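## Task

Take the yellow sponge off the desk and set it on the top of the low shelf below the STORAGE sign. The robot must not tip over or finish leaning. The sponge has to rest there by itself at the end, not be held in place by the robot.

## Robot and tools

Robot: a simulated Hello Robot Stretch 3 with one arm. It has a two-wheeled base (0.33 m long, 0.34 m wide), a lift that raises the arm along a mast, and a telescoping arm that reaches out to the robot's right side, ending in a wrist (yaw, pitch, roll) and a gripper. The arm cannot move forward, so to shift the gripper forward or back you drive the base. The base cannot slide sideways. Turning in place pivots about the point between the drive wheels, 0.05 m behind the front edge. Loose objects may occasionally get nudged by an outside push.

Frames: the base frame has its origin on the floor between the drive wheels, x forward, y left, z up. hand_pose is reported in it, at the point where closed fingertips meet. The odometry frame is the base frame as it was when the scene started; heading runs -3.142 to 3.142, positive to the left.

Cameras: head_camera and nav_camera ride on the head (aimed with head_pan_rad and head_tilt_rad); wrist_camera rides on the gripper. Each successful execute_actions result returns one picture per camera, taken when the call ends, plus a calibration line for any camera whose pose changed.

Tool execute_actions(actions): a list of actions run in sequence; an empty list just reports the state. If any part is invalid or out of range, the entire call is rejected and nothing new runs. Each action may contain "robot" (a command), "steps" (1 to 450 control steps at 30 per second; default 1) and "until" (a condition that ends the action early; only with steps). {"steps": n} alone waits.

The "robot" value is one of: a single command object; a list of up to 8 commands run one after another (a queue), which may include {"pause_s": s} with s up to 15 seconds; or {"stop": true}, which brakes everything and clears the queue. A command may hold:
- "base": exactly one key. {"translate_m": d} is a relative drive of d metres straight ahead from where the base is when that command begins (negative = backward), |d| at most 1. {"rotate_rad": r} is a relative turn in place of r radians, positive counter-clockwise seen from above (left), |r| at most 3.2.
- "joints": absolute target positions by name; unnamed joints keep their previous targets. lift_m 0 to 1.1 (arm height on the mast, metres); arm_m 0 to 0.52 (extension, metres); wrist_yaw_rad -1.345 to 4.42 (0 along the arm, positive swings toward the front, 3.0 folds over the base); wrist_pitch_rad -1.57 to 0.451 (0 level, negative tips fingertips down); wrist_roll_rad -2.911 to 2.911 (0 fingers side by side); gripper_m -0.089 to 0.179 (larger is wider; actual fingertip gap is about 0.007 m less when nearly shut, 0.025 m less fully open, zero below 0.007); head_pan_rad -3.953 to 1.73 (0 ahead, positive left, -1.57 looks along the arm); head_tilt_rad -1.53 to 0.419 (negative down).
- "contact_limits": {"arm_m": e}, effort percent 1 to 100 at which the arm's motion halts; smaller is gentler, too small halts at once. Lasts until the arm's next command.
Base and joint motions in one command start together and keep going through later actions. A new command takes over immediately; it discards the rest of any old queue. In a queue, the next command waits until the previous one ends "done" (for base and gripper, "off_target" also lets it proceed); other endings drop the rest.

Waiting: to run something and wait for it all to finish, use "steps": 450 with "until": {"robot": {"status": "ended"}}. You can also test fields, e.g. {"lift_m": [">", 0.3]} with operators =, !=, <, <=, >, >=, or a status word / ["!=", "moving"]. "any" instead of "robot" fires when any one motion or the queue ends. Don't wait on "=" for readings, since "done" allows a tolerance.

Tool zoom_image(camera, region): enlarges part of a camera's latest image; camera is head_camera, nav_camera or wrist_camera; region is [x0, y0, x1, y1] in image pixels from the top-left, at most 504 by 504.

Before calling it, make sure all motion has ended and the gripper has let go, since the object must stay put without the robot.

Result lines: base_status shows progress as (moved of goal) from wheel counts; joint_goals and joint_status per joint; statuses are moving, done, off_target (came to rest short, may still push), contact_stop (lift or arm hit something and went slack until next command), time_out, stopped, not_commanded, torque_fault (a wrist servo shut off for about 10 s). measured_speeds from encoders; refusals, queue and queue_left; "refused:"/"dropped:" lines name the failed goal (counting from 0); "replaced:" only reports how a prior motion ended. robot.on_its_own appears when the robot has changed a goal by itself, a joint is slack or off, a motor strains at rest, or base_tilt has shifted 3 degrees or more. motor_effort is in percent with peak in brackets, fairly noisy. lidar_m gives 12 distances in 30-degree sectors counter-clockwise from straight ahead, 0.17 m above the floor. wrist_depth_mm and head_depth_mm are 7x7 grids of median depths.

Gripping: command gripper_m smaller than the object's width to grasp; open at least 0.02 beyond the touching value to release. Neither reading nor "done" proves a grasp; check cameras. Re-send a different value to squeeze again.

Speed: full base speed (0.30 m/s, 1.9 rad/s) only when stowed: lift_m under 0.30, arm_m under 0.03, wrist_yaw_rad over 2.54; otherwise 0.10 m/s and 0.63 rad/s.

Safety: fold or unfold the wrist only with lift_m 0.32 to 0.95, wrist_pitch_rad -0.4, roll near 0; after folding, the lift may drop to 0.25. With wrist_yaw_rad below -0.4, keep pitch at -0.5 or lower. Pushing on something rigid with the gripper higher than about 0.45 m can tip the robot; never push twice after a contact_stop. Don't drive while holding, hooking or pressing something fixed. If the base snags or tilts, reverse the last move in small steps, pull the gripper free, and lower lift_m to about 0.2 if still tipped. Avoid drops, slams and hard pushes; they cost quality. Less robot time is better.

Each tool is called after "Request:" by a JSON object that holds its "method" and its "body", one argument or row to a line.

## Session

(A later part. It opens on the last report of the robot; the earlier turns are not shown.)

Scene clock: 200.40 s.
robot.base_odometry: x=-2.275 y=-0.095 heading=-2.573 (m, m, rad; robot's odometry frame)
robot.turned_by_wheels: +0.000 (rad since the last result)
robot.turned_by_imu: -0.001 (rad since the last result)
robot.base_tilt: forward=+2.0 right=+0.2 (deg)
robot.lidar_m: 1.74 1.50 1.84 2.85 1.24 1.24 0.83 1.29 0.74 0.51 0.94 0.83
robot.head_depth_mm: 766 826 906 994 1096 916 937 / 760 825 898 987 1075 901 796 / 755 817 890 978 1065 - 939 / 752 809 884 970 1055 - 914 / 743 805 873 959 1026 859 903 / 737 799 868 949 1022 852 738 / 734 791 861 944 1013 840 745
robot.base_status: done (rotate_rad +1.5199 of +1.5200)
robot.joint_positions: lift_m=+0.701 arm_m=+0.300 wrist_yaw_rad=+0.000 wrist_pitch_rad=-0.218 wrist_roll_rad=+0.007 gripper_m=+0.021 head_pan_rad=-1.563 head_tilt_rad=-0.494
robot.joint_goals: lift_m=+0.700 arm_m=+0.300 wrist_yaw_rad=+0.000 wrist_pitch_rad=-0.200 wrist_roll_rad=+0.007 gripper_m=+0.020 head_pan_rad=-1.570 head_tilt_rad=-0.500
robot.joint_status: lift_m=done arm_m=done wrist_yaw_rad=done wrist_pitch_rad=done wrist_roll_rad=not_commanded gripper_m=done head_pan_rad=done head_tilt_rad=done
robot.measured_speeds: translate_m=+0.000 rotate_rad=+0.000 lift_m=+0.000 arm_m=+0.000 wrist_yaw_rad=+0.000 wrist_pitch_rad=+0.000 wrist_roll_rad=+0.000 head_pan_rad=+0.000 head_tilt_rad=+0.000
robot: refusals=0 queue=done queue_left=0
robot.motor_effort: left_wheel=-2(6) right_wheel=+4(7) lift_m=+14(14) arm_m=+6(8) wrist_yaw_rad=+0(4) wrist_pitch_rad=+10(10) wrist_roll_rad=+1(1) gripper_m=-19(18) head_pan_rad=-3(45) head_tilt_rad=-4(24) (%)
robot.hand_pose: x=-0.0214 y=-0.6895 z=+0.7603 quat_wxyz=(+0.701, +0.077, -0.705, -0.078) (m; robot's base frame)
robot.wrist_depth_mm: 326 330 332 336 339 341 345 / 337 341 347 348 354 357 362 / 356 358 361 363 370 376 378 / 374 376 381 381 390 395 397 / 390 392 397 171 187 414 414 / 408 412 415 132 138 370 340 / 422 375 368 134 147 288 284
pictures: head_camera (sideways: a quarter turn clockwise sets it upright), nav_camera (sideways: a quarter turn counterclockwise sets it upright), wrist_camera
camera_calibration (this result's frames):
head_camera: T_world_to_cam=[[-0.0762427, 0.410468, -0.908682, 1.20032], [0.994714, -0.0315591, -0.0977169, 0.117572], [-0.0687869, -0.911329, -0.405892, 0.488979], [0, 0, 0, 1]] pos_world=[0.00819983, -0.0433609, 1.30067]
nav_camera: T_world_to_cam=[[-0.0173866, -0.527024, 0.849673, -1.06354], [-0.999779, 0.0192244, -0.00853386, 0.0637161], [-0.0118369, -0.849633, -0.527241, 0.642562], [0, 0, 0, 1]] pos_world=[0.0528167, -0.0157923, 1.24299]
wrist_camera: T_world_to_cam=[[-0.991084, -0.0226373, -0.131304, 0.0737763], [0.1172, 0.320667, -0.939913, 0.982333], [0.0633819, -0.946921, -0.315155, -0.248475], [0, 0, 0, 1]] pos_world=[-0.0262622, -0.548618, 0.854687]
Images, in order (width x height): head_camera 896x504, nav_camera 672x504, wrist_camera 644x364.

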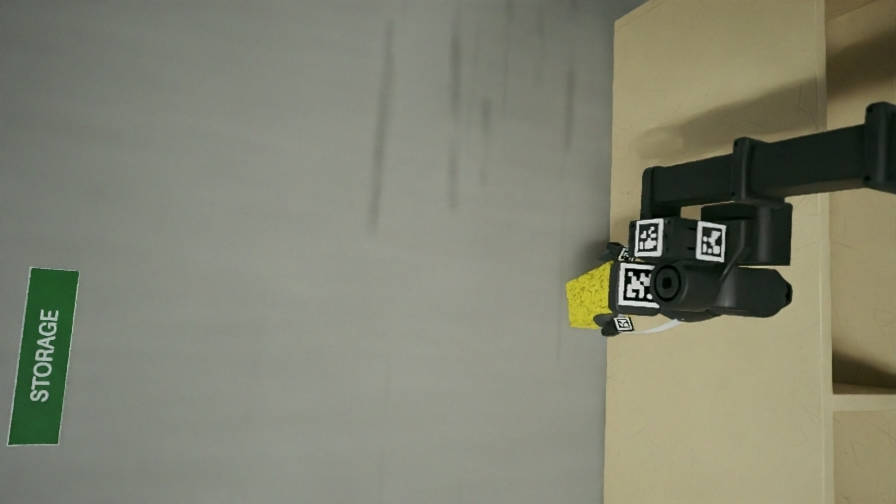

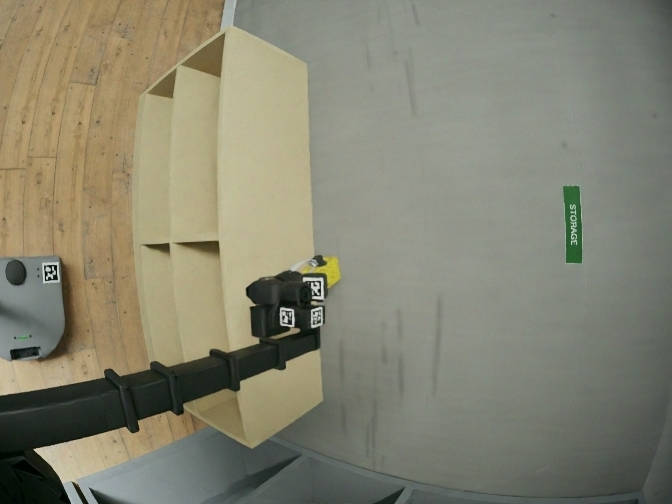

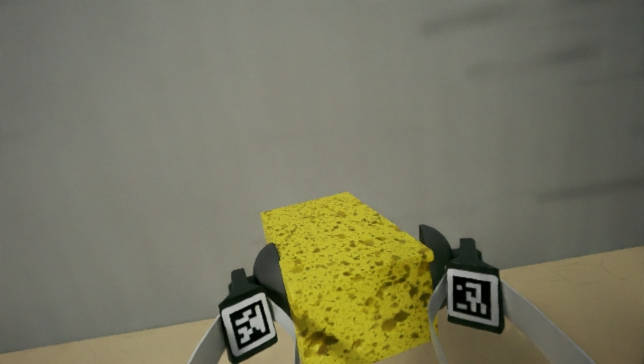

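Request:
{"method": "execute_actions", "body": {
  "actions": [
    {"robot":{"joints":{"lift_m":0.6,"arm_m":0.27}},"steps":150,"until":{"robot":{"status":"ended"}}},
    {"robot":[{"joints":{"gripper_m":0.17}},{"joints":{"lift_m":0.62,"arm_m":0.1}}],"steps":250,"until":{"robot":{"status":"ended"}}}
  ]
}}

Request:
{"method": "finished_scene", "body": {
  "scene": 2
}}

Scene clock: 208.10 s.
robot.base_odometry: x=-2.275 y=-0.095 heading=-2.573 (m, m, rad; robot's odometry frame)
robot.turned_by_wheels: +0.000 (rad since the last result)
robot.turned_by_imu: -0.001 (rad since the last result)
robot.base_tilt: forward=+1.9 right=+0.1 (deg)
robot.lidar_m: 1.74 1.50 1.83 2.84 1.25 1.24 0.83 1.29 0.74 0.51 0.94 0.83
robot.head_depth_mm: 768 831 906 994 1092 915 941 / 761 822 897 988 1075 903 931 / 755 818 889 977 1059 889 916 / 751 811 884 968 1051 877 906 / 744 806 874 961 1037 840 767 / 740 799 870 951 1018 853 752 / 733 793 862 938 1006 838 742
robot.base_status: done (rotate_rad +1.5199 of +1.5200)
robot.joint_positions: lift_m=+0.619 arm_m=+0.100 wrist_yaw_rad=+0.000 wrist_pitch_rad=-0.218 wrist_roll_rad=+0.007 gripper_m=+0.170 head_pan_rad=-1.563 head_tilt_rad=-0.494
robot.joint_goals: lift_m=+0.620 arm_m=+0.100 wrist_yaw_rad=+0.000 wrist_pitch_rad=-0.200 wrist_roll_rad=+0.007 gripper_m=+0.170 head_pan_rad=-1.570 head_tilt_rad=-0.500
robot.joint_status: lift_m=done arm_m=done wrist_yaw_rad=done wrist_pitch_rad=done wrist_roll_rad=not_commanded gripper_m=done head_pan_rad=done head_tilt_rad=done
robot.measured_speeds: translate_m=+0.000 rotate_rad=+0.000 lift_m=+0.000 arm_m=+0.000 wrist_yaw_rad=+0.000 wrist_pitch_rad=+0.000 wrist_roll_rad=+0.000 head_pan_rad=+0.000 head_tilt_rad=+0.000
robot: refusals=0 queue=done queue_left=0
robot.motor_effort: left_wheel=-2(3) right_wheel=+4(4) lift_m=+38(41) arm_m=-5(5) wrist_yaw_rad=+0(0) wrist_pitch_rad=+10(10) wrist_roll_rad=+1(1) gripper_m=+0(83) head_pan_rad=-3(4) head_tilt_rad=-3(4) (%)
robot.hand_pose: x=-0.0214 y=-0.4903 z=+0.6790 quat_wxyz=(+0.701, +0.077, -0.705, -0.078) (m; robot's base frame)
robot.wrist_depth_mm: 493 499 504 519 523 526 530 / 523 524 533 533 544 556 558 / 546 549 556 568 576 574 572 / 573 583 582 581 484 430 386 / 518 458 412 316 325 312 297 / 354 339 298 280 259 243 - / 265 - 238 222 210 208 457
pictures: head_camera (sideways: a quarter turn clockwise sets it upright), nav_camera (sideways: a quarter turn counterclockwise sets it upright), wrist_camera
camera_calibration (this result's frames):
head_camera: T_world_to_cam=[[-0.0762426, 0.410468, -0.908682, 1.20032], [0.994714, -0.0315592, -0.0977169, 0.117572], [-0.068787, -0.911329, -0.405892, 0.488979], [0, 0, 0, 1]] pos_world=[0.00819982, -0.0433609, 1.30067]
nav_camera: T_world_to_cam=[[-0.0173866, -0.527024, 0.849673, -1.06354], [-0.999779, 0.0192246, -0.00853386, 0.0637161], [-0.011837, -0.849633, -0.527241, 0.642562], [0, 0, 0, 1]] pos_world=[0.0528167, -0.0157923, 1.24299]
wrist_camera: T_world_to_cam=[[-0.991085, -0.0225687, -0.131304, 0.0676368], [0.117223, 0.320659, -0.939913, 0.842094], [0.0633164, -0.946926, -0.315155, -0.0854305], [0, 0, 0, 1]] pos_world=[-0.0262694, -0.349395, 0.773453]
Images, in order (width x height): head_camera 896x504, nav_camera 672x504, wrist_camera 644x364.

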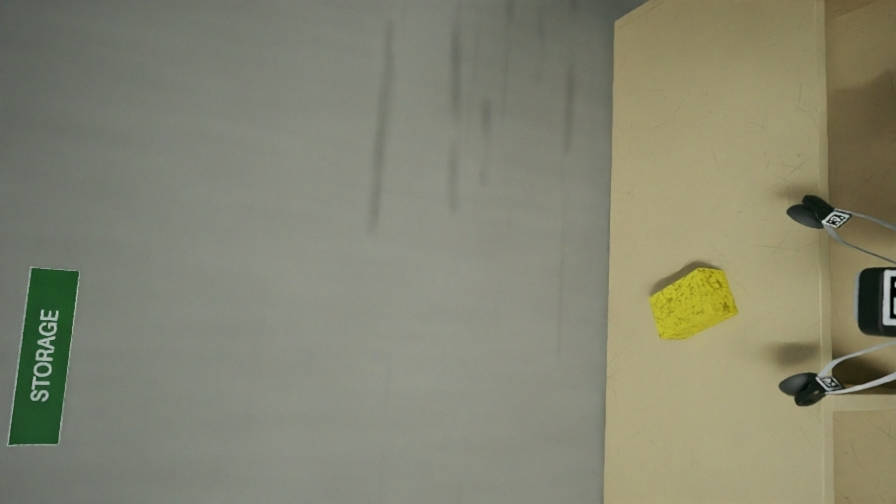

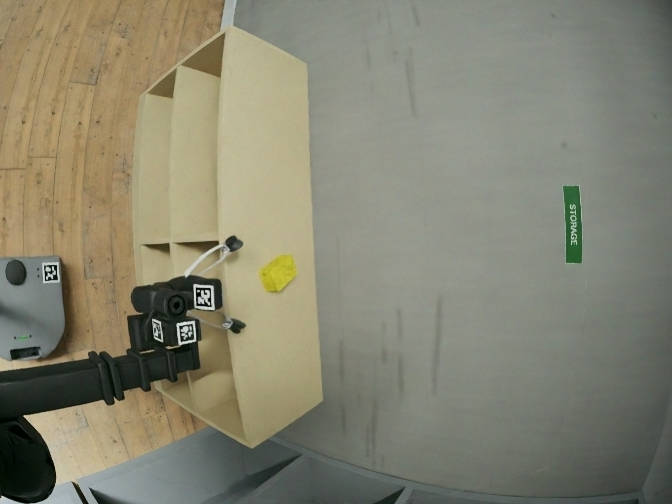

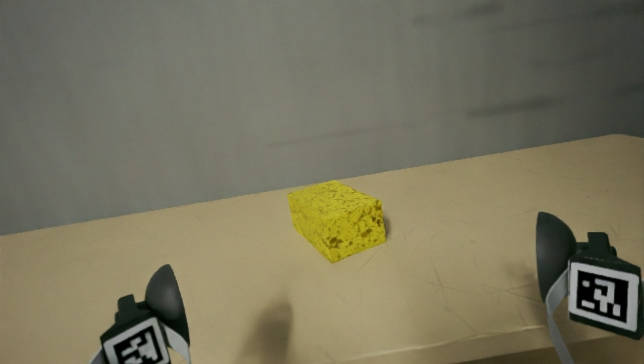

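The scene is finished: the task was done.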